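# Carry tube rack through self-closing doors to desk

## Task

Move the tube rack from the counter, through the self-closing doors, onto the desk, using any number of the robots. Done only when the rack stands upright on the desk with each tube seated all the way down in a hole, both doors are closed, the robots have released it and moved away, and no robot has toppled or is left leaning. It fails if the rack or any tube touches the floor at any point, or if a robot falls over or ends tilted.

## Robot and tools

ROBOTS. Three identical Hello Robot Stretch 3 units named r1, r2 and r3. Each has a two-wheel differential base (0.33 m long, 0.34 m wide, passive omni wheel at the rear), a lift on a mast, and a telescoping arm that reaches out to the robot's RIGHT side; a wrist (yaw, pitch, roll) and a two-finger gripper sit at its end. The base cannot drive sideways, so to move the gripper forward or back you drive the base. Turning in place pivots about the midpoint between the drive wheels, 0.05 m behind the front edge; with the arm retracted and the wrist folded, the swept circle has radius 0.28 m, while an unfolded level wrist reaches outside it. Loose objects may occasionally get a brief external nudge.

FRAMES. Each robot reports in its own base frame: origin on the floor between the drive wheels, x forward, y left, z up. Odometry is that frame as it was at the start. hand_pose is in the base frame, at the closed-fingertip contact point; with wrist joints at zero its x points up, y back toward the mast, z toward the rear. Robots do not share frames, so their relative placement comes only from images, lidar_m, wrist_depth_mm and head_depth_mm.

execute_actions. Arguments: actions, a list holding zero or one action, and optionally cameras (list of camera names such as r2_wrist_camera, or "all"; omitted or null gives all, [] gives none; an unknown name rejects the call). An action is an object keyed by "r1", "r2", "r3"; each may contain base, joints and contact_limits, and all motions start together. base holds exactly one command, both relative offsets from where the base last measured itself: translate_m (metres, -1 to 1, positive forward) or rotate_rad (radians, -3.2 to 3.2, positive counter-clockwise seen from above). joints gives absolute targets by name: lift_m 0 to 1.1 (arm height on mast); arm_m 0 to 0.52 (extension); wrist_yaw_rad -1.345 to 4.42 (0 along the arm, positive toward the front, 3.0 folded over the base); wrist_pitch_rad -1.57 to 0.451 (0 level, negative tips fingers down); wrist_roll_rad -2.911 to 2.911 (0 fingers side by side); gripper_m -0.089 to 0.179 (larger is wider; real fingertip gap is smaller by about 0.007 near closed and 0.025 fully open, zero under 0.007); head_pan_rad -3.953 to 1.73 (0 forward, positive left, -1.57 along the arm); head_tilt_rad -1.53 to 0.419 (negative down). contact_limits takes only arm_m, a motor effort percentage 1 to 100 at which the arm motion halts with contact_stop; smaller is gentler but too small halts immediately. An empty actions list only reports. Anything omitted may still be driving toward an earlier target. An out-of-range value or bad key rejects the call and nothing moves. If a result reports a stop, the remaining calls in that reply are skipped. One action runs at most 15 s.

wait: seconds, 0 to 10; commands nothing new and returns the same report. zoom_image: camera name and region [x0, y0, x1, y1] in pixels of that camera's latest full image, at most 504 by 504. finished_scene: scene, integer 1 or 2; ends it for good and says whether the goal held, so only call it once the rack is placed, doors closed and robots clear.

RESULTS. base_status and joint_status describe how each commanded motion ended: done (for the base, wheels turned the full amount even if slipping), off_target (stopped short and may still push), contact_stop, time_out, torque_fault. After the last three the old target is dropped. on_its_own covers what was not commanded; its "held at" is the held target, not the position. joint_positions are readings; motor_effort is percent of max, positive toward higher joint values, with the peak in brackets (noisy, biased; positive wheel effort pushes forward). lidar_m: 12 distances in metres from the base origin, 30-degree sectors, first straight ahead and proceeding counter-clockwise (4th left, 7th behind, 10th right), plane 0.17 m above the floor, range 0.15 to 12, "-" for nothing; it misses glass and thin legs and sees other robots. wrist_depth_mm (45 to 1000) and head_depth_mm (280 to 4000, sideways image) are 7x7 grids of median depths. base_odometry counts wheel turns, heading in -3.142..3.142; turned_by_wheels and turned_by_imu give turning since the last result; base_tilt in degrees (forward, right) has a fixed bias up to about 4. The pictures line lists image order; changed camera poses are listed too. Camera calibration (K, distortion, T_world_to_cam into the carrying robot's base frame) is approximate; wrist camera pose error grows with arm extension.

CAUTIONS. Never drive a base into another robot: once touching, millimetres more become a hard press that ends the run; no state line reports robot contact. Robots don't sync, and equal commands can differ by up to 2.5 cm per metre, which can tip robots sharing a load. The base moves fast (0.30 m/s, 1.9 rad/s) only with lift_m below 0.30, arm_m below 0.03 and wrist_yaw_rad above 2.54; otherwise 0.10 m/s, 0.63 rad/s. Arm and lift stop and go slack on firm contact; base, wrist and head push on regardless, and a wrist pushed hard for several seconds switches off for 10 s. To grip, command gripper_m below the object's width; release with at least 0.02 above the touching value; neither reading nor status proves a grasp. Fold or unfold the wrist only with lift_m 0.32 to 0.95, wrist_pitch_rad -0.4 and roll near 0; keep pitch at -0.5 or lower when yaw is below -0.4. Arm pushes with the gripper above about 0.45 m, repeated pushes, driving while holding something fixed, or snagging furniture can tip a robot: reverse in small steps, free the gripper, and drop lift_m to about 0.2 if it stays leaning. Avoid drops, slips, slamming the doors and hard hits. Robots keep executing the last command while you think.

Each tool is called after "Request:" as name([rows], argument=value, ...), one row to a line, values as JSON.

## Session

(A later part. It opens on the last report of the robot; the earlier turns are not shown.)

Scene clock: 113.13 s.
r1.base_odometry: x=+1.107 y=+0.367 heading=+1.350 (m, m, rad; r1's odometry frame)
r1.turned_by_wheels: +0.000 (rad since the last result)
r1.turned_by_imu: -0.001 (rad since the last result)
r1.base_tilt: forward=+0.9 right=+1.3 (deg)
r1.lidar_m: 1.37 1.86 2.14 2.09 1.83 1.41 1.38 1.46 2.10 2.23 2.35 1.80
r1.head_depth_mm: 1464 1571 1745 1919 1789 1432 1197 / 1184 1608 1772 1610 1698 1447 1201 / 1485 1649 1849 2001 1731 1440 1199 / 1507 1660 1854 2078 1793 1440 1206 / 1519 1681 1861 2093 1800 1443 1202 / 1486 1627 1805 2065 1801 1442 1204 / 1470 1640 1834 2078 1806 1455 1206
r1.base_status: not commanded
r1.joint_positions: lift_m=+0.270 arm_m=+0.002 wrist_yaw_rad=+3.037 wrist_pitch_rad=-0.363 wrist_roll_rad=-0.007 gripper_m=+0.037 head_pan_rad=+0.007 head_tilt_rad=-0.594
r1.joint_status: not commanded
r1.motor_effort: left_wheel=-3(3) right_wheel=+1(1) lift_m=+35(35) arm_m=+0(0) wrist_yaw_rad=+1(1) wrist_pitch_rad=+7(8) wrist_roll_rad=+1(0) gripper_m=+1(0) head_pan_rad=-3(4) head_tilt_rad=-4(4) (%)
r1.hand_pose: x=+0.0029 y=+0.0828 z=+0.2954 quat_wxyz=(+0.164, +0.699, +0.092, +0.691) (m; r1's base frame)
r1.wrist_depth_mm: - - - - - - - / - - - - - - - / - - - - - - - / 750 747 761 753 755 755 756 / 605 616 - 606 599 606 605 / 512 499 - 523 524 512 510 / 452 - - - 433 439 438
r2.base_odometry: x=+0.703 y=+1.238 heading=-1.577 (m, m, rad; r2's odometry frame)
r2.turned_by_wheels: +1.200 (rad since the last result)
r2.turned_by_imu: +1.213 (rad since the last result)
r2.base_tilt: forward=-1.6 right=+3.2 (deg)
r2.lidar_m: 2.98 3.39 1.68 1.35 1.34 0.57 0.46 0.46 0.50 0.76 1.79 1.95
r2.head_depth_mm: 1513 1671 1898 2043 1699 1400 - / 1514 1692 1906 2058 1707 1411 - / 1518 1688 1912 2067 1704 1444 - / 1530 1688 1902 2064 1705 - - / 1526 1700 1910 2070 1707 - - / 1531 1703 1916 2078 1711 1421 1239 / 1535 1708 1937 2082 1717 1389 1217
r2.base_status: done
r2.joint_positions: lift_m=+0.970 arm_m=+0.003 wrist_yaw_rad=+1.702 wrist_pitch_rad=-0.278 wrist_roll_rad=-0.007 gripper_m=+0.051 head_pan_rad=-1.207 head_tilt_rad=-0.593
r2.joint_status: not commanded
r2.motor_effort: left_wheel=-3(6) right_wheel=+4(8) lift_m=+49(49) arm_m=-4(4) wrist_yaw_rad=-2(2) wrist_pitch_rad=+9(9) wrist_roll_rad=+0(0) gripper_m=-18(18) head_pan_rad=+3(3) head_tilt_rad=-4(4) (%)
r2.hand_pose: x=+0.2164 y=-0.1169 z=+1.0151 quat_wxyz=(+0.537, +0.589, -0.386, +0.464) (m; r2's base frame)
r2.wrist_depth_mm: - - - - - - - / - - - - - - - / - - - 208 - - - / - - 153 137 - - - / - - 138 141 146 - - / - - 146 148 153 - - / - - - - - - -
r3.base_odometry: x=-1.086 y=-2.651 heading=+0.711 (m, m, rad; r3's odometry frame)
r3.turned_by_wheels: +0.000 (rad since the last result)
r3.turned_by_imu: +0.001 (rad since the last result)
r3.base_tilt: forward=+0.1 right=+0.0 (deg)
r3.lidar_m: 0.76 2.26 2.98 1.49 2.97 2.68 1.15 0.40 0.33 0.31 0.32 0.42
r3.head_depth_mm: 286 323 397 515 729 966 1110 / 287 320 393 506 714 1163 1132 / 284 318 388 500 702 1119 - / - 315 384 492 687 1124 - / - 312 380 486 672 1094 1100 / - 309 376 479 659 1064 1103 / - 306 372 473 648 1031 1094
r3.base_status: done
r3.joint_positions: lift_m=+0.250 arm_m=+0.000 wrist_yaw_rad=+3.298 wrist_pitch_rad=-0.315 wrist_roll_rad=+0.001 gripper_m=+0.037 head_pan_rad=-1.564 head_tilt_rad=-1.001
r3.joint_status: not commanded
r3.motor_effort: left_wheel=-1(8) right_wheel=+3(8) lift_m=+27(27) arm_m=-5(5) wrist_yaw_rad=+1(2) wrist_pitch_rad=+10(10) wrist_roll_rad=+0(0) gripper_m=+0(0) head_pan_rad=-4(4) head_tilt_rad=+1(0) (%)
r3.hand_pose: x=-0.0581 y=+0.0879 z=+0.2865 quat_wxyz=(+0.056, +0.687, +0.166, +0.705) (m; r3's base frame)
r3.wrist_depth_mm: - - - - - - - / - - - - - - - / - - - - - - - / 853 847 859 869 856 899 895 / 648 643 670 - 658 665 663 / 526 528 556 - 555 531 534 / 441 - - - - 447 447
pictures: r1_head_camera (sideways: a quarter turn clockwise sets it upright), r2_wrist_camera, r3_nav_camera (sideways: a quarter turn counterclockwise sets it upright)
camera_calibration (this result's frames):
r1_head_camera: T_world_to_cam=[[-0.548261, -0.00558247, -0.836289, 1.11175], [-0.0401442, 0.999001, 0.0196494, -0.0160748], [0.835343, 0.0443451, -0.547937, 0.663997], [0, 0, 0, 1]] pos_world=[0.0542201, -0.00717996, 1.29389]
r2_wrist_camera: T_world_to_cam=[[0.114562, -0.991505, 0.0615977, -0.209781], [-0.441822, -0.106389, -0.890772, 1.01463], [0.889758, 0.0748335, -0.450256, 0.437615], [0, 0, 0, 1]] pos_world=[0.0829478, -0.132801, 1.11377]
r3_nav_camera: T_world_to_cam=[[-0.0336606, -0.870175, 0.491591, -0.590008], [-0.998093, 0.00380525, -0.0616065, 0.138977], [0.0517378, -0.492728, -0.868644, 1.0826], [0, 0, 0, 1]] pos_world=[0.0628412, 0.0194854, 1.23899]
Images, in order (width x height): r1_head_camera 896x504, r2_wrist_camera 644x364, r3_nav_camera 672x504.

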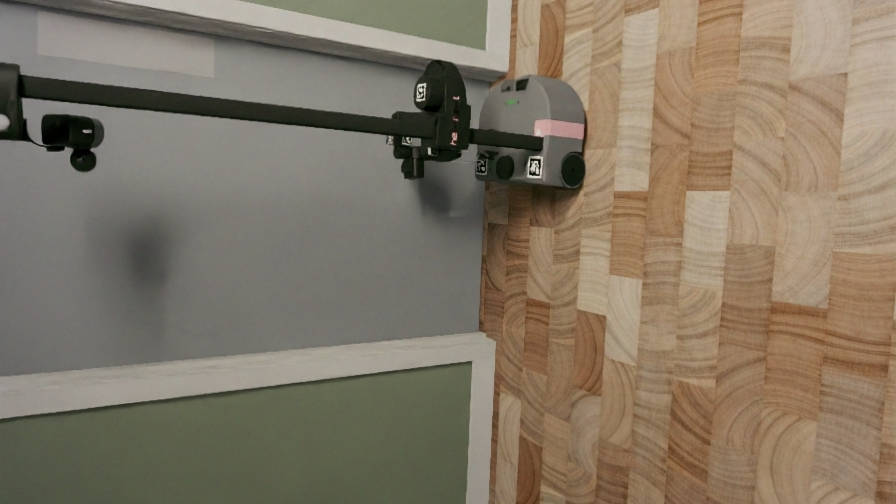

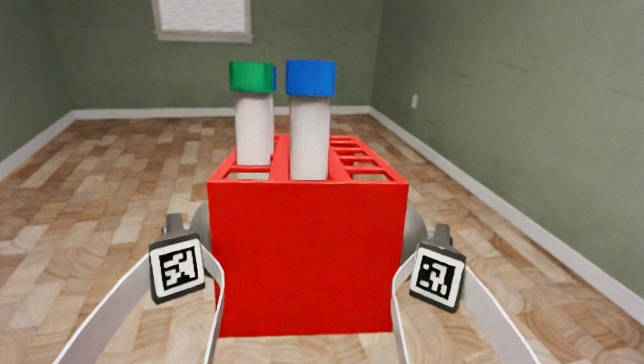

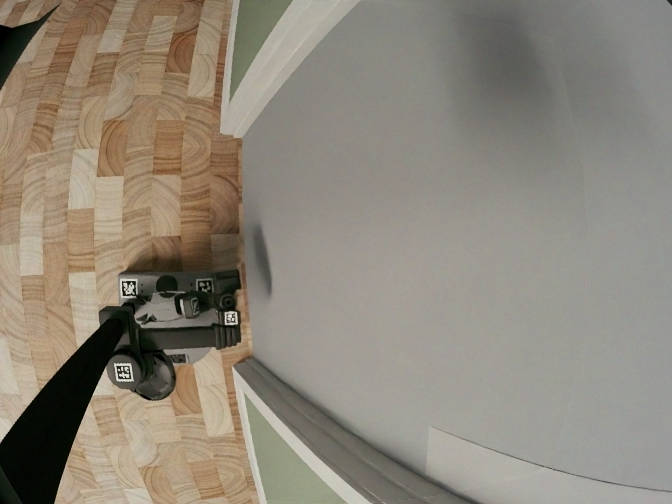

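Request:
execute_actions([
  {"r2":{"base":{"translate_m":0.5},"joints":{"wrist_pitch_rad":-0.13,"head_pan_rad":0}},"r3":{"joints":{"arm_m":0.52},"contact_limits":{"arm_m":100}}},
], cameras=[])

Request:
execute_actions([
  {"r3":{"base":{"rotate_rad":1.55},"joints":{"arm_m":0.0}}},
], cameras=["r3_nav_camera"])

Request:
execute_actions([
  {"r3":{"base":{"translate_m":-0.6}}},
], cameras=["r2_wrist_camera","r3_nav_camera","r1_head_camera"])

Scene clock: 120.17 s.
r1.base_odometry: x=+1.107 y=+0.367 heading=+1.350 (m, m, rad; r1's odometry frame)
r1.turned_by_wheels: +0.000 (rad since the last result)
r1.turned_by_imu: -0.001 (rad since the last result)
r1.base_tilt: forward=+1.0 right=+1.3 (deg)
r1.lidar_m: 1.37 1.86 2.13 2.08 1.85 1.41 1.38 1.46 2.10 2.24 2.34 1.80
r1.head_depth_mm: 3220 3483 1766 1934 1790 1428 1193 / 1179 2034 2905 1581 1691 1439 1198 / 1734 1933 2178 2302 1733 1442 1200 / 1656 1816 2019 2207 1785 1435 1210 / 1578 1733 1895 2071 1802 1446 1199 / 1481 1625 1805 2044 1810 1445 1207 / 1481 1641 1831 2065 1799 1445 1207
r1.base_status: not commanded
r1.joint_positions: lift_m=+0.270 arm_m=+0.002 wrist_yaw_rad=+3.037 wrist_pitch_rad=-0.363 wrist_roll_rad=-0.007 gripper_m=+0.037 head_pan_rad=+0.007 head_tilt_rad=-0.594
r1.joint_status: not commanded
r1.motor_effort: left_wheel=-4(3) right_wheel=+1(1) lift_m=+35(35) arm_m=+0(0) wrist_yaw_rad=+1(0) wrist_pitch_rad=+7(7) wrist_roll_rad=+1(1) gripper_m=+0(1) head_pan_rad=-4(4) head_tilt_rad=-3(3) (%)
r1.hand_pose: x=+0.0029 y=+0.0828 z=+0.2954 quat_wxyz=(+0.164, +0.699, +0.092, +0.691) (m; r1's base frame)
r1.wrist_depth_mm: - - - - - - - / - - - - - - - / - - - - - - - / 750 741 754 749 746 759 753 / 609 601 - 601 610 607 606 / 511 511 - 530 526 508 507 / 448 - - - 435 434 436
r2.base_odometry: x=+0.700 y=+0.738 heading=-1.577 (m, m, rad; r2's odometry frame)
r2.turned_by_wheels: +0.000 (rad since the last result)
r2.turned_by_imu: +0.002 (rad since the last result)
r2.base_tilt: forward=-1.6 right=+3.2 (deg)
r2.lidar_m: 2.69 3.19 1.91 1.54 1.53 1.15 0.93 0.92 1.00 1.61 1.61 1.75
r2.head_depth_mm: 2296 2410 2507 2208 - - 1185 / 2673 2901 2827 2143 348 1349 1212 / 3033 3349 2868 2149 1715 1416 1207 / 2931 3262 2913 2149 1702 1417 1209 / 2854 3137 2913 2151 1703 1419 1212 / 2774 3066 2904 2159 1715 1411 1216 / 2669 2951 2903 2171 1721 1417 1220
r2.base_status: done
r2.joint_positions: lift_m=+0.970 arm_m=+0.003 wrist_yaw_rad=+1.702 wrist_pitch_rad=-0.165 wrist_roll_rad=-0.007 gripper_m=+0.051 head_pan_rad=-0.007 head_tilt_rad=-0.593
r2.joint_status: all done
r2.motor_effort: left_wheel=-3(5) right_wheel=+3(8) lift_m=+50(49) arm_m=-4(4) wrist_yaw_rad=-3(2) wrist_pitch_rad=+11(12) wrist_roll_rad=+0(0) gripper_m=-19(19) head_pan_rad=+2(39) head_tilt_rad=-3(3) (%)
r2.hand_pose: x=+0.2253 y=-0.1157 z=+1.0426 quat_wxyz=(+0.510, +0.567, -0.419, +0.493) (m; r2's base frame)
r2.wrist_depth_mm: - - - - - - - / - - - - - - - / - - - 233 - - - / - - 155 139 - - - / - - 138 141 146 - - / - - 145 148 153 - - / - - - - - - -
r3.base_odometry: x=-1.086 y=-2.651 heading=+0.710 (m, m, rad; r3's odometry frame)
r3.turned_by_wheels: -0.001 (rad since the last result)
r3.turned_by_imu: -0.036 (rad since the last result)
r3.base_tilt: forward=+0.1 right=+0.0 (deg)
r3.lidar_m: 0.64 2.25 2.87 1.49 2.95 2.70 1.42 0.40 0.42 0.63 0.58 0.58
r3.head_depth_mm: 2036 1987 1738 1523 937 971 1111 / 2350 2026 1744 1514 1353 1183 1137 / 747 931 1676 1526 1381 1218 - / 678 802 980 1250 1347 1215 1140 / 628 733 875 1080 1318 1216 1102 / 583 670 790 964 1230 1208 1103 / 542 618 720 863 1071 1208 1103
r3.base_status: not commanded
r3.joint_positions: lift_m=+0.250 arm_m=+0.516 wrist_yaw_rad=+3.583 wrist_pitch_rad=-0.316 wrist_roll_rad=+0.001 gripper_m=+0.037 head_pan_rad=-1.564 head_tilt_rad=-0.998
r3.joint_status: all done
joint sent to its limit — the command would take r3.arm_m past its upper limit, so that joint was sent only as far as its limit.
r3.on_its_own: wrist_yaw_rad is held at +3.530, not at your +3.300, by its stall guard, which is still easing; right_wheel is at rest, and its effort (+42) is outside its rest range (-18 to +18)
r3.motor_effort: left_wheel=-13(18) right_wheel=+42(53) lift_m=+33(36) arm_m=+12(36) wrist_yaw_rad=-56(98) wrist_pitch_rad=+10(13) wrist_roll_rad=+0(1) gripper_m=+1(0) head_pan_rad=-4(2) head_tilt_rad=-2(1) (%)
r3.contact_limits: arm_m 46 (drawing in: default 22, maximum 36; extending or still: default 28, maximum 46)
r3.hand_pose: x=-0.1221 y=-0.4477 z=+0.2862 quat_wxyz=(-0.044, +0.657, +0.262, +0.706) (m; r3's base frame)
r3.wrist_depth_mm: 243 237 - - - - - / 279 249 352 - - - - / 307 268 369 - - - - / 350 293 362 875 - 906 896 / 396 322 362 658 - 665 675 / 434 376 359 537 - 538 538 / 439 415 420 442 443 444 452
pictures: none
No camera images: the call's "cameras" was empty. Leave "cameras" out to get every camera's image.

Scene clock: 125.13 s.
r1.base_odometry: x=+1.107 y=+0.367 heading=+1.350 (m, m, rad; r1's odometry frame)
r1.turned_by_wheels: +0.000 (rad since the last result)
r1.turned_by_imu: -0.001 (rad since the last result)
r1.base_tilt: forward=+1.0 right=+1.4 (deg)
r1.lidar_m: 1.49 1.86 2.13 2.09 1.84 1.41 1.38 1.46 2.09 2.22 2.34 1.53
r1.head_depth_mm: 1453 1570 1698 1932 1791 1444 1198 / 1459 1655 1837 1800 1756 1435 1201 / 1506 1664 1844 1986 1788 1440 1199 / 1512 1680 1869 2075 1803 1440 1202 / 1517 1677 1872 2097 1800 1440 1201 / 1484 1625 1819 2050 1809 1449 1202 / 1469 1633 1829 2092 1807 1444 1204
r1.base_status: not commanded
r1.joint_positions: lift_m=+0.270 arm_m=+0.002 wrist_yaw_rad=+3.037 wrist_pitch_rad=-0.363 wrist_roll_rad=-0.007 gripper_m=+0.037 head_pan_rad=+0.007 head_tilt_rad=-0.594
r1.joint_status: not commanded
r1.motor_effort: left_wheel=-3(2) right_wheel=+1(1) lift_m=+35(35) arm_m=+0(0) wrist_yaw_rad=+0(1) wrist_pitch_rad=+7(7) wrist_roll_rad=+1(1) gripper_m=+0(0) head_pan_rad=-4(3) head_tilt_rad=-3(4) (%)
r1.hand_pose: x=+0.0029 y=+0.0828 z=+0.2954 quat_wxyz=(+0.164, +0.699, +0.092, +0.691) (m; r1's base frame)
r1.wrist_depth_mm: - - - - - - - / - - - - - - - / - - - - - - - / 751 749 761 749 747 749 742 / 609 608 - 613 614 602 605 / 507 510 - 523 523 505 516 / 451 - - - 436 438 444
r2.base_odometry: x=+0.700 y=+0.738 heading=-1.577 (m, m, rad; r2's odometry frame)
r2.turned_by_wheels: +0.000 (rad since the last result)
r2.turned_by_imu: +0.000 (rad since the last result)
r2.base_tilt: forward=-1.6 right=+3.2 (deg)
r2.lidar_m: 2.69 3.19 1.91 1.54 1.53 1.15 0.92 0.92 1.00 1.62 1.60 1.75
r2.head_depth_mm: 2302 2434 2545 2217 - - 1186 / 2692 2888 2830 2133 348 1350 1209 / 3027 3340 2894 2131 1698 1417 1204 / 2947 3263 2898 2144 1703 1417 1212 / 2833 3134 2904 2155 1701 1419 1214 / 2760 3034 2899 2163 1716 1420 1221 / 2661 2931 2923 2163 1723 1430 1217
r2.base_status: not commanded
r2.joint_positions: lift_m=+0.970 arm_m=+0.003 wrist_yaw_rad=+1.702 wrist_pitch_rad=-0.165 wrist_roll_rad=-0.007 gripper_m=+0.051 head_pan_rad=-0.007 head_tilt_rad=-0.593
r2.joint_status: not commanded
r2.motor_effort: left_wheel=-3(3) right_wheel=+4(4) lift_m=+49(49) arm_m=-4(4) wrist_yaw_rad=-2(2) wrist_pitch_rad=+12(11) wrist_roll_rad=+0(0) gripper_m=-18(18) head_pan_rad=+3(3) head_tilt_rad=-4(3) (%)
r2.hand_pose: x=+0.2253 y=-0.1157 z=+1.0426 quat_wxyz=(+0.510, +0.567, -0.419, +0.493) (m; r2's base frame)
r2.wrist_depth_mm: - - - - - - - / - - - - - - - / - - - 234 - - - / - - 155 139 - - - / - - 139 142 146 - - / - - 146 148 152 - - / - - - - - - -
r3.base_odometry: x=-1.086 y=-2.651 heading=+2.260 (m, m, rad; r3's odometry frame)
r3.turned_by_wheels: +1.550 (rad since the last result)
r3.turned_by_imu: +1.175 (rad since the last result)
r3.base_tilt: forward=+0.1 right=+0.0 (deg)
r3.lidar_m: 2.96 1.49 3.02 2.10 0.79 0.35 0.35 0.34 0.35 0.49 1.13 2.38
r3.head_depth_mm: 405 450 506 575 668 793 988 / 458 514 587 686 819 1024 1122 / 524 601 702 847 1063 1212 - / 611 716 867 1095 1319 1217 - / 635 750 915 1246 1343 1210 1097 / 707 941 1368 1483 1347 1208 1098 / 1025 1558 1723 1510 1341 1212 1104
r3.base_status: done
r3.joint_positions: lift_m=+0.250 arm_m=+0.000 wrist_yaw_rad=+3.527 wrist_pitch_rad=-0.319 wrist_roll_rad=-0.003 gripper_m=+0.037 head_pan_rad=-1.564 head_tilt_rad=-0.998
r3.joint_status: all done
r3.on_its_own: wrist_yaw_rad is held at +3.530, not at your +3.300, by its stall guard, which is not easing now
r3.motor_effort: left_wheel=-2(21) right_wheel=+3(57) lift_m=+32(33) arm_m=-5(16) wrist_yaw_rad=+3(56) wrist_pitch_rad=+11(55) wrist_roll_rad=+1(3) gripper_m=+0(0) head_pan_rad=-3(3) head_tilt_rad=-1(1) (%)
r3.hand_pose: x=-0.1100 y=+0.0732 z=+0.2856 quat_wxyz=(-0.024, +0.662, +0.244, +0.708) (m; r3's base frame)
r3.wrist_depth_mm: 239 387 - - - - - / 252 380 - - - - - / 269 370 976 - - - - / 285 337 770 863 882 873 887 / 304 330 630 694 667 661 667 / 331 359 514 554 527 533 541 / 355 378 - - - 460 447
pictures: r3_nav_camera (sideways: a quarter turn counterclockwise sets it upright)
ARM HIT: r3's arm struck itself hard.
camera_calibration (this result's frames):
r3_nav_camera: T_world_to_cam=[[-0.0343323, -0.868822, 0.493934, -0.593055], [-0.998089, 0.00439974, -0.061636, 0.139016], [0.0513775, -0.495106, -0.867312, 1.08087], [0, 0, 0, 1]] pos_world=[0.0628572, 0.0192726, 1.23895]
Images, in order (width x height): r3_nav_camera 672x504.

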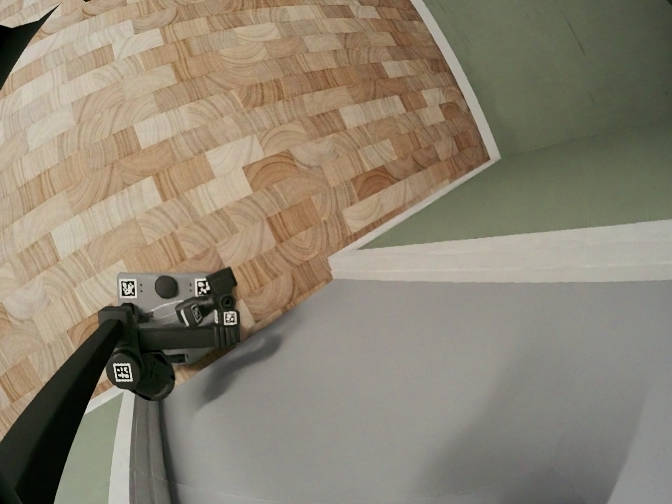

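Scene clock: 128.60 s.
r1.base_odometry: x=+1.107 y=+0.367 heading=+1.350 (m, m, rad; r1's odometry frame)
r1.turned_by_wheels: +0.000 (rad since the last result)
r1.turned_by_imu: -0.001 (rad since the last result)
r1.base_tilt: forward=+0.9 right=+1.3 (deg)
r1.lidar_m: 1.72 1.86 2.13 2.08 1.84 1.41 1.38 1.46 2.10 2.23 2.34 1.81
r1.head_depth_mm: 1606 1574 1769 1929 1780 1429 1196 / 1575 1776 1952 1988 1795 1439 1199 / 1595 1763 1969 2096 1789 1448 1201 / 1570 1727 1938 2154 1795 1442 1200 / 1538 1695 1880 2106 1795 1441 1203 / 1487 1621 1814 2057 1810 1440 1202 / 1477 1635 1840 2088 1806 1445 1203
r1.base_status: not commanded
r1.joint_positions: lift_m=+0.270 arm_m=+0.002 wrist_yaw_rad=+3.037 wrist_pitch_rad=-0.363 wrist_roll_rad=-0.007 gripper_m=+0.037 head_pan_rad=+0.007 head_tilt_rad=-0.594
r1.joint_status: not commanded
r1.motor_effort: left_wheel=-3(2) right_wheel=+1(1) lift_m=+35(35) arm_m=+0(0) wrist_yaw_rad=+0(0) wrist_pitch_rad=+7(7) wrist_roll_rad=+1(1) gripper_m=+0(0) head_pan_rad=-3(3) head_tilt_rad=-4(4) (%)
r1.hand_pose: x=+0.0029 y=+0.0828 z=+0.2954 quat_wxyz=(+0.164, +0.699, +0.092, +0.691) (m; r1's base frame)
r1.wrist_depth_mm: - - - - - - - / - - - - - - - / - - - - - - - / 754 753 767 756 745 747 755 / 612 605 - 606 613 596 610 / 506 502 - 521 523 509 510 / 446 - - - 435 438 439
r2.base_odometry: x=+0.700 y=+0.738 heading=-1.577 (m, m, rad; r2's odometry frame)
r2.turned_by_wheels: +0.000 (rad since the last result)
r2.turned_by_imu: +0.000 (rad since the last result)
r2.base_tilt: forward=-1.6 right=+3.2 (deg)
r2.lidar_m: 2.69 3.20 1.91 1.53 1.53 1.15 0.93 0.92 1.00 1.62 1.61 1.75
r2.head_depth_mm: 2298 2419 2534 2218 - - 1184 / 2706 2884 2856 2127 348 1345 1205 / 3046 3342 2867 2152 1704 1414 1214 / 2907 3277 2882 2150 1703 1408 1212 / 2855 3166 2902 2152 1712 1413 1218 / 2771 3066 2923 2160 1707 1417 1217 / 2676 2952 2888 2146 1709 1418 1217
r2.base_status: not commanded
r2.joint_positions: lift_m=+0.970 arm_m=+0.003 wrist_yaw_rad=+1.702 wrist_pitch_rad=-0.165 wrist_roll_rad=-0.007 gripper_m=+0.051 head_pan_rad=-0.007 head_tilt_rad=-0.593
r2.joint_status: not commanded
r2.motor_effort: left_wheel=-3(3) right_wheel=+3(4) lift_m=+49(49) arm_m=-4(4) wrist_yaw_rad=-2(2) wrist_pitch_rad=+11(11) wrist_roll_rad=+0(0) gripper_m=-18(18) head_pan_rad=+3(3) head_tilt_rad=-3(3) (%)
r2.hand_pose: x=+0.2253 y=-0.1157 z=+1.0426 quat_wxyz=(+0.510, +0.567, -0.419, +0.493) (m; r2's base frame)
r2.wrist_depth_mm: - - - - - - - / - - - - - - - / - - - 234 - - - / - - 155 139 - - - / - - 138 141 146 - - / - - 145 148 153 - - / - - - - - - -
r3.base_odometry: x=-0.706 y=-3.114 heading=+2.260 (m, m, rad; r3's odometry frame)
r3.turned_by_wheels: +0.000 (rad since the last result)
r3.turned_by_imu: -0.356 (rad since the last result)
r3.base_tilt: forward=+0.2 right=+0.0 (deg)
r3.lidar_m: 2.54 1.73 3.11 2.86 0.27 0.25 0.33 0.24 0.23 0.23 0.31 0.64
r3.head_depth_mm: - - - 304 379 522 844 / - - - 320 417 600 869 / - - 293 347 464 677 - / - - 304 378 522 842 - / - - 320 417 599 1064 1086 / - 294 347 464 698 1168 1097 / - 304 379 522 847 1206 1098
r3.base_status: translate_m off_target (by the wheels' count: -0.5994 of -0.6000)
r3.joint_positions: lift_m=+0.250 arm_m=+0.000 wrist_yaw_rad=+3.530 wrist_pitch_rad=-0.316 wrist_roll_rad=-0.002 gripper_m=+0.037 head_pan_rad=-1.571 head_tilt_rad=-0.996
r3.joint_status: not commanded
r3.on_its_own: wrist_yaw_rad is held at +3.530, not at your +3.300, by its stall guard, which is not easing now; left_wheel is at rest, and its effort (-60) is outside its rest range (-18 to +18); right_wheel is at rest, and its effort (-100) is outside its rest range (-18 to +18)
r3.motor_effort: left_wheel=-60(73) right_wheel=-100(100) lift_m=+33(40) arm_m=+0(5) wrist_yaw_rad=+0(7) wrist_pitch_rad=+11(13) wrist_roll_rad=+1(2) gripper_m=+0(0) head_pan_rad=+1(2) head_tilt_rad=-2(6) (%)
r3.hand_pose: x=-0.1107 y=+0.0738 z=+0.2862 quat_wxyz=(-0.026, +0.662, +0.244, +0.708) (m; r3's base frame)
r3.wrist_depth_mm: 196 198 226 - - - - / 628 211 241 - - - - / 683 225 255 - - - - / 715 246 273 886 887 903 896 / 645 269 279 669 661 663 672 / 519 489 292 550 527 544 543 / 438 447 - - - 459 450
pictures: r1_head_camera (sideways: a quarter turn clockwise sets it upright), r2_wrist_camera, r3_nav_camera (sideways: a quarter turn counterclockwise sets it upright)
camera_calibration (this result's frames):
r1_head_camera: T_world_to_cam=[[-0.548261, -0.00558246, -0.836289, 1.11175], [-0.0401442, 0.999001, 0.0196494, -0.0160748], [0.835343, 0.0443451, -0.547937, 0.663997], [0, 0, 0, 1]] pos_world=[0.0542201, -0.00717996, 1.29389]
r2_wrist_camera: T_world_to_cam=[[0.107903, -0.992384, 0.0594281, -0.207649], [-0.339954, -0.0930051, -0.935832, 1.06874], [0.934231, 0.080776, -0.347401, 0.325426], [0, 0, 0, 1]] pos_world=[0.0817069, -0.132955, 1.12556]
r3_nav_camera: T_world_to_cam=[[-0.039957, -0.867673, 0.495527, -0.595097], [-0.99804, 0.0107488, -0.0616559, 0.139042], [0.0481709, -0.497019, -0.866401, 1.0797], [0, 0, 0, 1]] pos_world=[0.0629808, 0.0187891, 1.23891]
Images, in order (width x height): r1_head_camera 896x504, r2_wrist_camera 644x364, r3_nav_camera 672x504.

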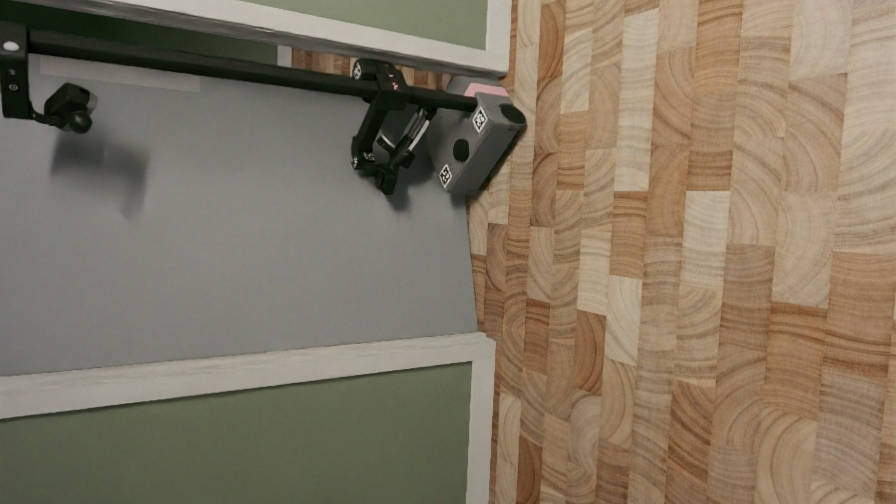

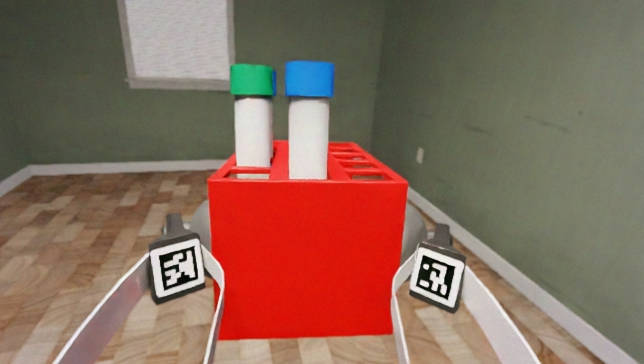

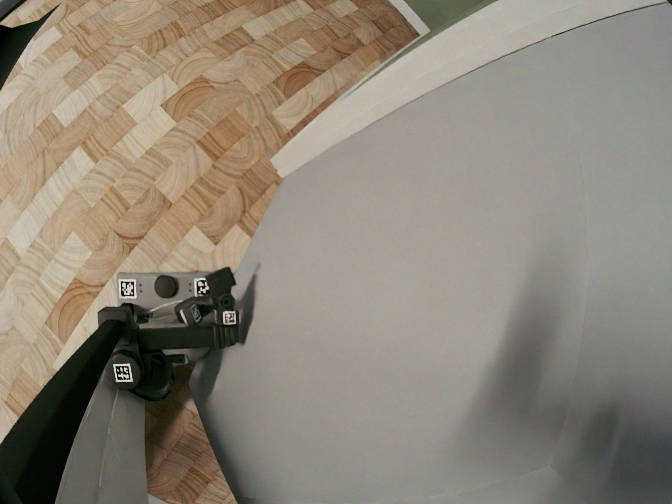

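Reverse pushing opened it. Now wedged; extend arm against the door.

Request:
execute_actions([
  {"r3":{"base":{"translate_m":0.0},"joints":{"arm_m":0.4,"wrist_yaw_rad":3.6},"contact_limits":{"arm_m":100}}},
], cameras=["r3_nav_camera"])

Request:
execute_actions([
  {"r3":{"base":{"rotate_rad":0.5},"joints":{"arm_m":0.5},"contact_limits":{"arm_m":100}}},
], cameras=["r3_nav_camera","r1_head_camera"])

Scene clock: 133.87 s.
r1.base_odometry: x=+1.107 y=+0.367 heading=+1.350 (m, m, rad; r1's odometry frame)
r1.turned_by_wheels: +0.000 (rad since the last result)
r1.turned_by_imu: -0.001 (rad since the last result)
r1.base_tilt: forward=+0.9 right=+1.3 (deg)
r1.lidar_m: 1.72 1.86 2.13 2.09 1.84 1.41 1.38 1.46 2.09 2.23 2.34 1.81
r1.head_depth_mm: 1469 1569 1761 1942 1797 1437 1197 / 3224 3697 3292 1982 1786 1441 1201 / 2141 2389 2884 2193 1808 1437 1201 / 1836 2031 2229 2315 1802 1437 1204 / 1629 1771 1953 2136 1793 1442 1201 / 1478 1628 1811 2060 1806 1449 1203 / 1468 1633 1821 2086 1801 1443 1204
r1.base_status: not commanded
r1.joint_positions: lift_m=+0.270 arm_m=+0.002 wrist_yaw_rad=+3.037 wrist_pitch_rad=-0.363 wrist_roll_rad=-0.007 gripper_m=+0.037 head_pan_rad=+0.007 head_tilt_rad=-0.594
r1.joint_status: not commanded
r1.motor_effort: left_wheel=-4(3) right_wheel=+1(1) lift_m=+35(36) arm_m=+0(0) wrist_yaw_rad=+1(1) wrist_pitch_rad=+7(7) wrist_roll_rad=+0(1) gripper_m=-1(0) head_pan_rad=-3(2) head_tilt_rad=-3(3) (%)
r1.hand_pose: x=+0.0029 y=+0.0828 z=+0.2954 quat_wxyz=(+0.164, +0.699, +0.092, +0.691) (m; r1's base frame)
r1.wrist_depth_mm: - - - - - - - / - - - - - - - / - - - - - - - / 760 761 763 748 770 757 758 / 606 609 - 608 607 607 607 / 505 508 - 526 520 509 510 / 451 - - - 434 436 433
r2.base_odometry: x=+0.700 y=+0.738 heading=-1.577 (m, m, rad; r2's odometry frame)
r2.turned_by_wheels: +0.000 (rad since the last result)
r2.turned_by_imu: +0.000 (rad since the last result)
r2.base_tilt: forward=-1.6 right=+3.2 (deg)
r2.lidar_m: 2.69 3.20 1.91 1.54 1.53 1.15 0.92 0.92 1.00 1.62 1.61 1.75
r2.head_depth_mm: 2286 2430 2524 2207 - - 1182 / 2674 2904 2811 2147 348 1348 1205 / 3016 3331 2892 2133 1702 1421 1211 / 2928 3290 2878 2149 1702 1415 1217 / 2867 3185 2892 2141 1714 1415 1216 / 2764 3038 2908 2139 1719 1420 1215 / 2684 2940 2907 2165 1723 1426 1219
r2.base_status: not commanded
r2.joint_positions: lift_m=+0.970 arm_m=+0.003 wrist_yaw_rad=+1.702 wrist_pitch_rad=-0.165 wrist_roll_rad=-0.007 gripper_m=+0.051 head_pan_rad=-0.007 head_tilt_rad=-0.593
r2.joint_status: not commanded
r2.motor_effort: left_wheel=-4(4) right_wheel=+4(3) lift_m=+49(49) arm_m=-4(4) wrist_yaw_rad=-2(2) wrist_pitch_rad=+11(12) wrist_roll_rad=+0(0) gripper_m=-19(19) head_pan_rad=+3(3) head_tilt_rad=-4(4) (%)
r2.hand_pose: x=+0.2253 y=-0.1157 z=+1.0426 quat_wxyz=(+0.510, +0.567, -0.419, +0.493) (m; r2's base frame)
r2.wrist_depth_mm: - - - - - - - / - - - - - - - / - - - 234 - - - / - - 155 138 - - - / - - 139 142 146 - - / - - 145 148 153 - - / - - - - - - -
r3.base_odometry: x=-0.706 y=-3.114 heading=+2.259 (m, m, rad; r3's odometry frame)
r3.turned_by_wheels: -0.001 (rad since the last result)
r3.turned_by_imu: +0.004 (rad since the last result)
r3.base_tilt: forward=+0.1 right=+0.0 (deg)
r3.lidar_m: 2.56 1.73 3.11 2.87 0.27 0.25 0.96 1.57 0.65 0.56 0.56 0.65
r3.head_depth_mm: 582 699 875 1174 1358 1216 1110 / 563 675 834 1101 1334 1221 1133 / 547 649 799 1004 1325 1219 - / 529 626 763 926 1307 1217 1140 / 515 603 731 920 1271 1220 1105 / 501 584 701 880 1175 1211 1106 / 485 566 675 838 1104 1211 1097
r3.base_status: done
r3.joint_positions: lift_m=+0.250 arm_m=+0.398 wrist_yaw_rad=+3.694 wrist_pitch_rad=-0.319 wrist_roll_rad=+0.003 gripper_m=+0.037 head_pan_rad=-1.571 head_tilt_rad=-0.996
r3.joint_status: wrist_yaw_rad off_target (ended at +3.694, target +3.600); the others done
r3.on_its_own: wrist_yaw_rad is held at +3.662, not at your +3.600, by its stall guard, which is still easing; right_wheel is at rest, and its effort (+21) is outside its rest range (-18 to +18); arm_m is at rest, and its effort (+19) is outside its rest range (-14 to +14)
r3.motor_effort: left_wheel=-11(47) right_wheel=+21(87) lift_m=+33(33) arm_m=+19(35) wrist_yaw_rad=-34(49) wrist_pitch_rad=+11(61) wrist_roll_rad=-1(8) gripper_m=+1(0) head_pan_rad=+1(0) head_tilt_rad=-2(3) (%)
r3.contact_limits: arm_m 46 (drawing in: default 22, maximum 36; extending or still: default 28, maximum 46)
r3.hand_pose: x=-0.1449 y=-0.3422 z=+0.2855 quat_wxyz=(-0.082, +0.642, +0.298, +0.702) (m; r3's base frame)
r3.wrist_depth_mm: 831 918 970 800 539 - - / 874 951 - 857 589 - - / 945 - - 896 638 - - / 846 858 867 826 - - 882 / 650 664 669 695 - - 673 / 517 528 536 529 - - 528 / 436 439 430 440 423 - 450
pictures: r3_nav_camera (sideways: a quarter turn counterclockwise sets it upright)
camera_calibration (this result's frames):
r3_nav_camera: T_world_to_cam=[[-0.0399568, -0.867651, 0.495565, -0.595146], [-0.99804, 0.0107459, -0.0616564, 0.139042], [0.048171, -0.497057, -0.86638, 1.07967], [0, 0, 0, 1]] pos_world=[0.0629808, 0.0187864, 1.23891]
Images, in order (width x height): r3_nav_camera 672x504.

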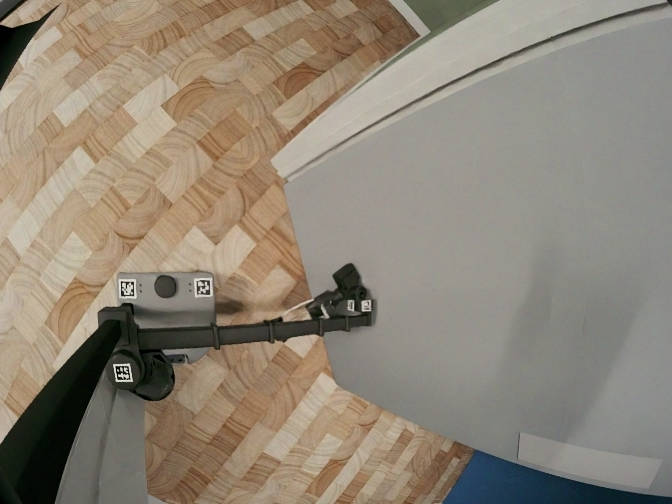

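Scene clock: 136.23 s.
r1.base_odometry: x=+1.107 y=+0.367 heading=+1.350 (m, m, rad; r1's odometry frame)
r1.turned_by_wheels: +0.000 (rad since the last result)
r1.turned_by_imu: +0.000 (rad since the last result)
r1.base_tilt: forward=+1.0 right=+1.4 (deg)
r1.lidar_m: 1.76 1.86 2.13 2.08 1.84 1.41 1.38 1.46 2.10 2.23 2.35 1.78
r1.head_depth_mm: 1478 1575 1760 1952 1803 1432 1197 / 3299 3655 3292 2090 1804 1437 1201 / 3387 3743 3518 2175 1800 1439 1203 / 2231 2444 2590 2375 1798 1443 1203 / 1717 1861 2030 2120 1799 1440 1203 / 1489 1625 1798 2052 1804 1450 1204 / 1469 1629 1829 2080 1801 1444 1204
r1.base_status: not commanded
r1.joint_positions: lift_m=+0.270 arm_m=+0.002 wrist_yaw_rad=+3.037 wrist_pitch_rad=-0.363 wrist_roll_rad=-0.007 gripper_m=+0.037 head_pan_rad=+0.007 head_tilt_rad=-0.594
r1.joint_status: not commanded
r1.motor_effort: left_wheel=-3(3) right_wheel=+1(1) lift_m=+35(35) arm_m=+0(0) wrist_yaw_rad=+0(1) wrist_pitch_rad=+7(7) wrist_roll_rad=+0(0) gripper_m=+0(0) head_pan_rad=-4(4) head_tilt_rad=-3(4) (%)
r1.hand_pose: x=+0.0029 y=+0.0828 z=+0.2954 quat_wxyz=(+0.164, +0.699, +0.092, +0.691) (m; r1's base frame)
r1.wrist_depth_mm: - - - - - - - / - - - - - - - / - - - - - - - / 754 750 761 760 751 771 752 / 610 601 - 599 606 609 616 / 512 505 - 515 529 512 513 / 451 - - - 436 436 436
r2.base_odometry: x=+0.700 y=+0.738 heading=-1.577 (m, m, rad; r2's odometry frame)
r2.turned_by_wheels: +0.000 (rad since the last result)
r2.turned_by_imu: +0.000 (rad since the last result)
r2.base_tilt: forward=-1.6 right=+3.2 (deg)
r2.lidar_m: 2.69 3.19 1.91 1.54 1.53 1.15 0.93 0.92 1.00 1.62 1.60 1.75
r2.head_depth_mm: 2304 2428 2546 2216 - - 1183 / 2706 2879 2812 2150 348 1344 1208 / 3068 3316 2881 2137 1702 1414 1209 / 2937 3269 2901 2146 1710 1416 1212 / 2869 3164 2895 2146 1707 1418 1216 / 2771 3067 2893 2160 1719 1419 1213 / 2672 2953 2906 2160 1723 1428 1220
r2.base_status: not commanded
r2.joint_positions: lift_m=+0.970 arm_m=+0.003 wrist_yaw_rad=+1.702 wrist_pitch_rad=-0.165 wrist_roll_rad=-0.007 gripper_m=+0.051 head_pan_rad=-0.007 head_tilt_rad=-0.593
r2.joint_status: not commanded
r2.motor_effort: left_wheel=-3(3) right_wheel=+3(4) lift_m=+49(49) arm_m=-4(4) wrist_yaw_rad=-2(2) wrist_pitch_rad=+11(11) wrist_roll_rad=+0(0) gripper_m=-19(19) head_pan_rad=+3(3) head_tilt_rad=-3(3) (%)
r2.hand_pose: x=+0.2253 y=-0.1157 z=+1.0426 quat_wxyz=(+0.510, +0.567, -0.419, +0.493) (m; r2's base frame)
r2.wrist_depth_mm: - - - - - - - / - - - - - - - / - - - 233 - - - / - - 156 139 - - - / - - 138 142 147 - - / - - 146 148 153 - - / - - - - - - -
r3.base_odometry: x=-0.705 y=-3.114 heading=+2.758 (m, m, rad; r3's odometry frame)
r3.turned_by_wheels: +0.499 (rad since the last result)
r3.turned_by_imu: +0.195 (rad since the last result)
r3.base_tilt: forward=+0.1 right=+0.1 (deg)
r3.lidar_m: 2.92 1.76 3.19 2.16 0.24 0.24 1.07 2.26 0.80 0.64 0.63 2.31
r3.head_depth_mm: 737 896 1149 1473 1363 1216 1106 / 700 842 1054 1416 1353 1216 1132 / 663 791 976 1241 1338 1224 - / 631 743 911 1142 1353 1215 1146 / 602 705 850 1068 1313 1220 1099 / 578 668 798 992 1285 1214 1103 / 552 637 756 921 1214 1212 1098
r3.base_status: rotate_rad off_target (by the wheels' count: +0.4986 of +0.5000)
r3.joint_positions: lift_m=+0.250 arm_m=+0.498 wrist_yaw_rad=+3.785 wrist_pitch_rad=-0.319 wrist_roll_rad=+0.003 gripper_m=+0.037 head_pan_rad=-1.570 head_tilt_rad=-0.997
r3.joint_status: all done
r3.on_its_own: wrist_yaw_rad is held at +3.763, not at your +3.600, by its stall guard, which is not easing now; left_wheel is at rest, and its effort (-20) is outside its rest range (-18 to +18); right_wheel is at rest, and its effort (+41) is outside its rest range (-18 to +18); arm_m is at rest, and its effort (+16) is outside its rest range (-14 to +14); wrist_yaw_rad is at rest, and its effort (-24) is outside its rest range (-12 to +12)
r3.motor_effort: left_wheel=-20(67) right_wheel=+41(62) lift_m=+33(33) arm_m=+16(33) wrist_yaw_rad=-24(42) wrist_pitch_rad=+12(15) wrist_roll_rad=-1(1) gripper_m=+0(0) head_pan_rad=+1(0) head_tilt_rad=-2(3) (%)
r3.contact_limits: arm_m 46 (drawing in: default 22, maximum 36; extending or still: default 28, maximum 46)
r3.hand_pose: x=-0.1628 y=-0.4546 z=+0.2855 quat_wxyz=(-0.114, +0.627, +0.328, +0.697) (m; r3's base frame)
r3.wrist_depth_mm: - - - - 984 600 - / - - - - 991 653 - / - - - - 994 688 - / 861 861 860 878 932 - 950 / 635 656 667 700 - - - / 530 534 548 527 - - - / 441 441 431 446 440 435 433
pictures: r1_head_camera (sideways: a quarter turn clockwise sets it upright), r3_nav_camera (sideways: a quarter turn counterclockwise sets it upright)
camera_calibration (this result's frames):
r1_head_camera: T_world_to_cam=[[-0.548261, -0.00558246, -0.836288, 1.11175], [-0.0401441, 0.999001, 0.0196494, -0.0160748], [0.835343, 0.0443451, -0.547937, 0.663998], [0, 0, 0, 1]] pos_world=[0.0542201, -0.00717996, 1.29389]
r3_nav_camera: T_world_to_cam=[[-0.0396865, -0.867814, 0.495302, -0.594804], [-0.998043, 0.0104538, -0.0616531, 0.139038], [0.0483257, -0.496779, -0.866531, 1.07987], [0, 0, 0, 1]] pos_world=[0.0629749, 0.0188232, 1.23892]
Images, in order (width x height): r1_head_camera 896x504, r3_nav_camera 672x504.

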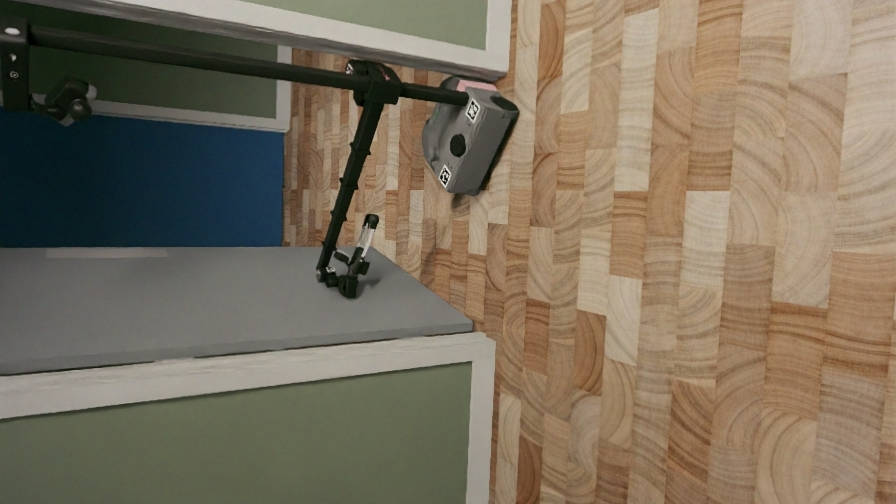

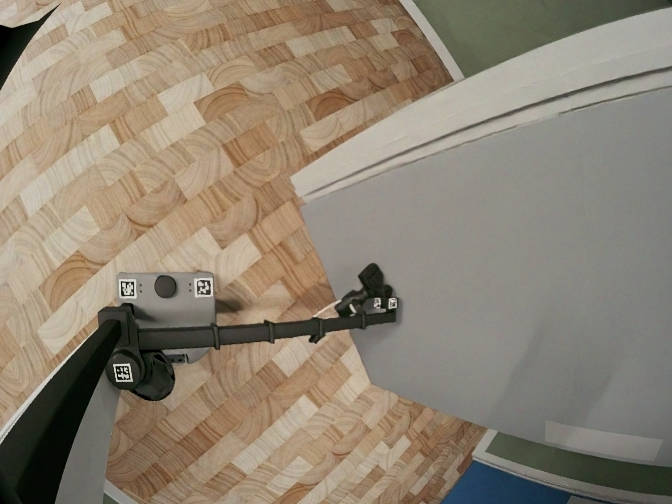

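Request:
execute_actions([
  {"r1":{"base":{"translate_m":0.5}},"r3":{"base":{"translate_m":-0.4},"joints":{"arm_m":0.5},"contact_limits":{"arm_m":100}}},
], cameras=["r3_nav_camera","r1_head_camera"])

Scene clock: 142.90 s.
r1.base_odometry: x=+1.217 y=+0.855 heading=+1.350 (m, m, rad; r1's odometry frame)
r1.turned_by_wheels: +0.000 (rad since the last result)
r1.turned_by_imu: -0.004 (rad since the last result)
r1.base_tilt: forward=+1.0 right=+1.3 (deg)
r1.lidar_m: 1.37 1.32 1.91 2.05 2.17 1.92 1.88 1.99 2.37 2.29 1.68 1.34
r1.head_depth_mm: 2854 3187 3297 1906 1643 1435 1194 / 2927 3269 3416 2357 1783 1437 1198 / 2940 3235 3530 2271 1791 1443 1195 / 1568 1725 1933 2111 1796 1442 1203 / 1332 1435 1578 1734 1766 1445 1203 / 1170 1258 1351 1492 1656 1450 1201 / 1048 1165 1297 1474 1671 1453 1206
r1.base_status: done
r1.joint_positions: lift_m=+0.270 arm_m=+0.002 wrist_yaw_rad=+3.037 wrist_pitch_rad=-0.363 wrist_roll_rad=-0.007 gripper_m=+0.037 head_pan_rad=+0.007 head_tilt_rad=-0.594
r1.joint_status: not commanded
r1.motor_effort: left_wheel=-3(5) right_wheel=+1(6) lift_m=+35(35) arm_m=+0(0) wrist_yaw_rad=+0(0) wrist_pitch_rad=+7(7) wrist_roll_rad=+0(0) gripper_m=+0(0) head_pan_rad=-4(3) head_tilt_rad=-3(3) (%)
r1.hand_pose: x=+0.0029 y=+0.0828 z=+0.2954 quat_wxyz=(+0.164, +0.699, +0.092, +0.691) (m; r1's base frame)
r1.wrist_depth_mm: - - - - - - - / - - - - - - - / - - - - - - - / 758 741 748 743 748 765 754 / 608 603 - 599 619 604 609 / 508 508 - 528 519 510 507 / 452 - - - 438 434 438
r2.base_odometry: x=+0.700 y=+0.738 heading=-1.577 (m, m, rad; r2's odometry frame)
r2.turned_by_wheels: +0.000 (rad since the last result)
r2.turned_by_imu: -0.001 (rad since the last result)
r2.base_tilt: forward=-1.6 right=+3.3 (deg)
r2.lidar_m: 2.69 3.20 1.91 1.54 1.53 1.15 0.93 0.92 1.00 1.62 1.61 1.76
r2.head_depth_mm: 2312 2434 2545 2203 - - 1187 / 2683 2900 2825 2142 348 1345 1208 / 2995 3343 2904 2151 1707 1415 1210 / 2943 3315 2903 2147 1702 1418 1209 / 2873 3169 2918 2152 1710 1417 1216 / 2775 3034 2912 2158 1712 1428 1217 / 2678 2946 2931 2159 1710 1421 1220
r2.base_status: not commanded
r2.joint_positions: lift_m=+0.970 arm_m=+0.003 wrist_yaw_rad=+1.702 wrist_pitch_rad=-0.165 wrist_roll_rad=-0.007 gripper_m=+0.051 head_pan_rad=-0.007 head_tilt_rad=-0.593
r2.joint_status: not commanded
r2.motor_effort: left_wheel=-3(3) right_wheel=+3(3) lift_m=+50(49) arm_m=-4(4) wrist_yaw_rad=-3(2) wrist_pitch_rad=+12(11) wrist_roll_rad=+0(0) gripper_m=-19(17) head_pan_rad=+3(3) head_tilt_rad=-4(4) (%)
r2.hand_pose: x=+0.2253 y=-0.1157 z=+1.0426 quat_wxyz=(+0.510, +0.567, -0.419, +0.493) (m; r2's base frame)
r2.wrist_depth_mm: - - - - - - - / - - - - - - - / - - - 233 - - - / - - 156 139 - - - / - - 138 141 146 - - / - - 145 149 152 - - / - - - - - - -
r3.base_odometry: x=-0.335 y=-3.264 heading=+2.758 (m, m, rad; r3's odometry frame)
r3.turned_by_wheels: +0.000 (rad since the last result)
r3.turned_by_imu: +0.044 (rad since the last result)
r3.base_tilt: forward=+0.1 right=+0.1 (deg)
r3.lidar_m: 3.26 0.25 0.24 0.32 0.63 0.64 0.84 1.91 0.74 0.66 0.66 0.80
r3.head_depth_mm: 2120 2048 1748 1536 1357 1220 1107 / 647 772 1647 1528 1357 1216 1136 / 633 750 924 1163 1351 1218 - / 618 731 889 1108 1350 1220 1142 / 604 712 862 1082 1325 1212 1104 / 592 694 839 1047 1309 1208 1101 / 580 676 809 1014 1286 1212 1101
r3.base_status: done
r3.joint_positions: lift_m=+0.250 arm_m=+0.499 wrist_yaw_rad=+3.848 wrist_pitch_rad=-0.303 wrist_roll_rad=+0.003 gripper_m=+0.037 head_pan_rad=-1.570 head_tilt_rad=-0.997
r3.joint_status: all done
r3.on_its_own: wrist_yaw_rad is held at +3.848, not at your +3.600, by its stall guard, which is not easing now
r3.motor_effort: left_wheel=+0(46) right_wheel=+1(99) lift_m=+33(32) arm_m=+10(22) wrist_yaw_rad=-1(61) wrist_pitch_rad=+3(12) wrist_roll_rad=-1(1) gripper_m=+0(0) head_pan_rad=+1(1) head_tilt_rad=-2(3) (%)
r3.contact_limits: arm_m 46 (drawing in: default 22, maximum 36; extending or still: default 28, maximum 46)
r3.hand_pose: x=-0.1754 y=-0.4632 z=+0.2893 quat_wxyz=(-0.141, +0.619, +0.342, +0.692) (m; r3's base frame)
r3.wrist_depth_mm: - 999 996 974 947 965 905 / - - - - 1000 988 822 / - - - - - - 767 / 893 905 911 890 941 - - / 662 670 691 696 709 - - / 532 535 551 548 - - - / 449 446 432 452 448 442 -
pictures: r1_head_camera (sideways: a quarter turn clockwise sets it upright), r3_nav_camera (sideways: a quarter turn counterclockwise sets it upright)
camera_calibration (this result's frames):
r1_head_camera: T_world_to_cam=[[-0.548313, -0.00557662, -0.836255, 1.11171], [-0.0401316, 0.999001, 0.0196515, -0.0160776], [0.83531, 0.0443354, -0.547989, 0.664065], [0, 0, 0, 1]] pos_world=[0.0542195, -0.00718051, 1.29389]
r3_nav_camera: T_world_to_cam=[[-0.0396904, -0.867812, 0.495305, -0.594808], [-0.998043, 0.010458, -0.0616532, 0.139038], [0.0483235, -0.496782, -0.866529, 1.07987], [0, 0, 0, 1]] pos_world=[0.062975, 0.0188228, 1.23892]
Images, in order (width x height): r1_head_camera 896x504, r3_nav_camera 672x504.

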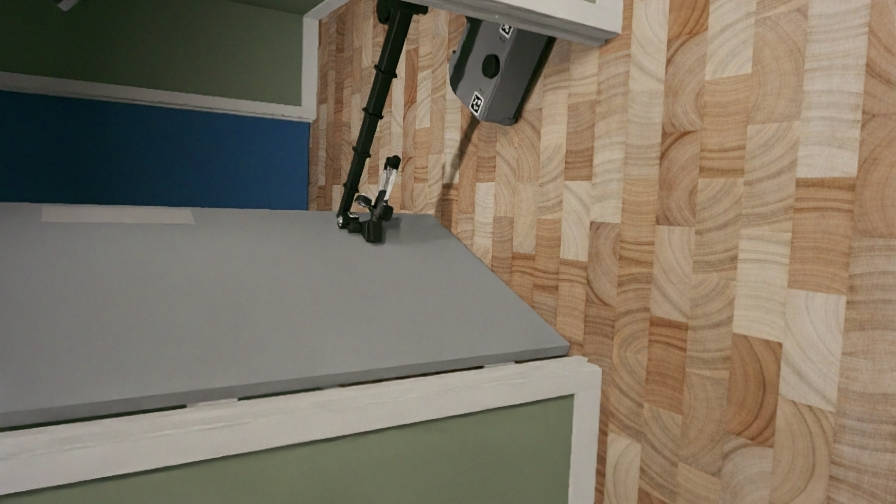

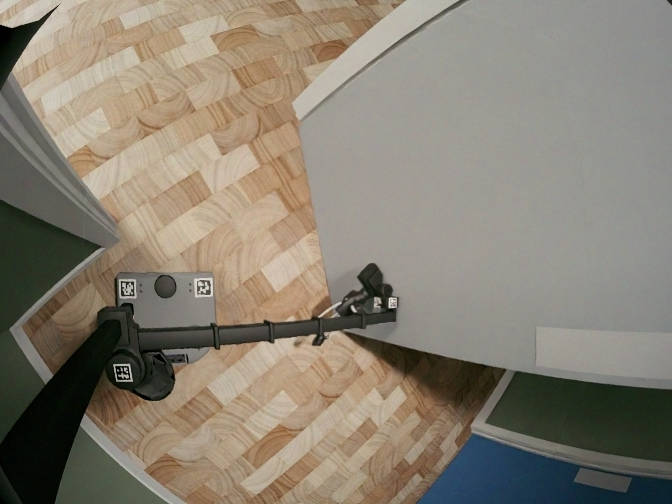

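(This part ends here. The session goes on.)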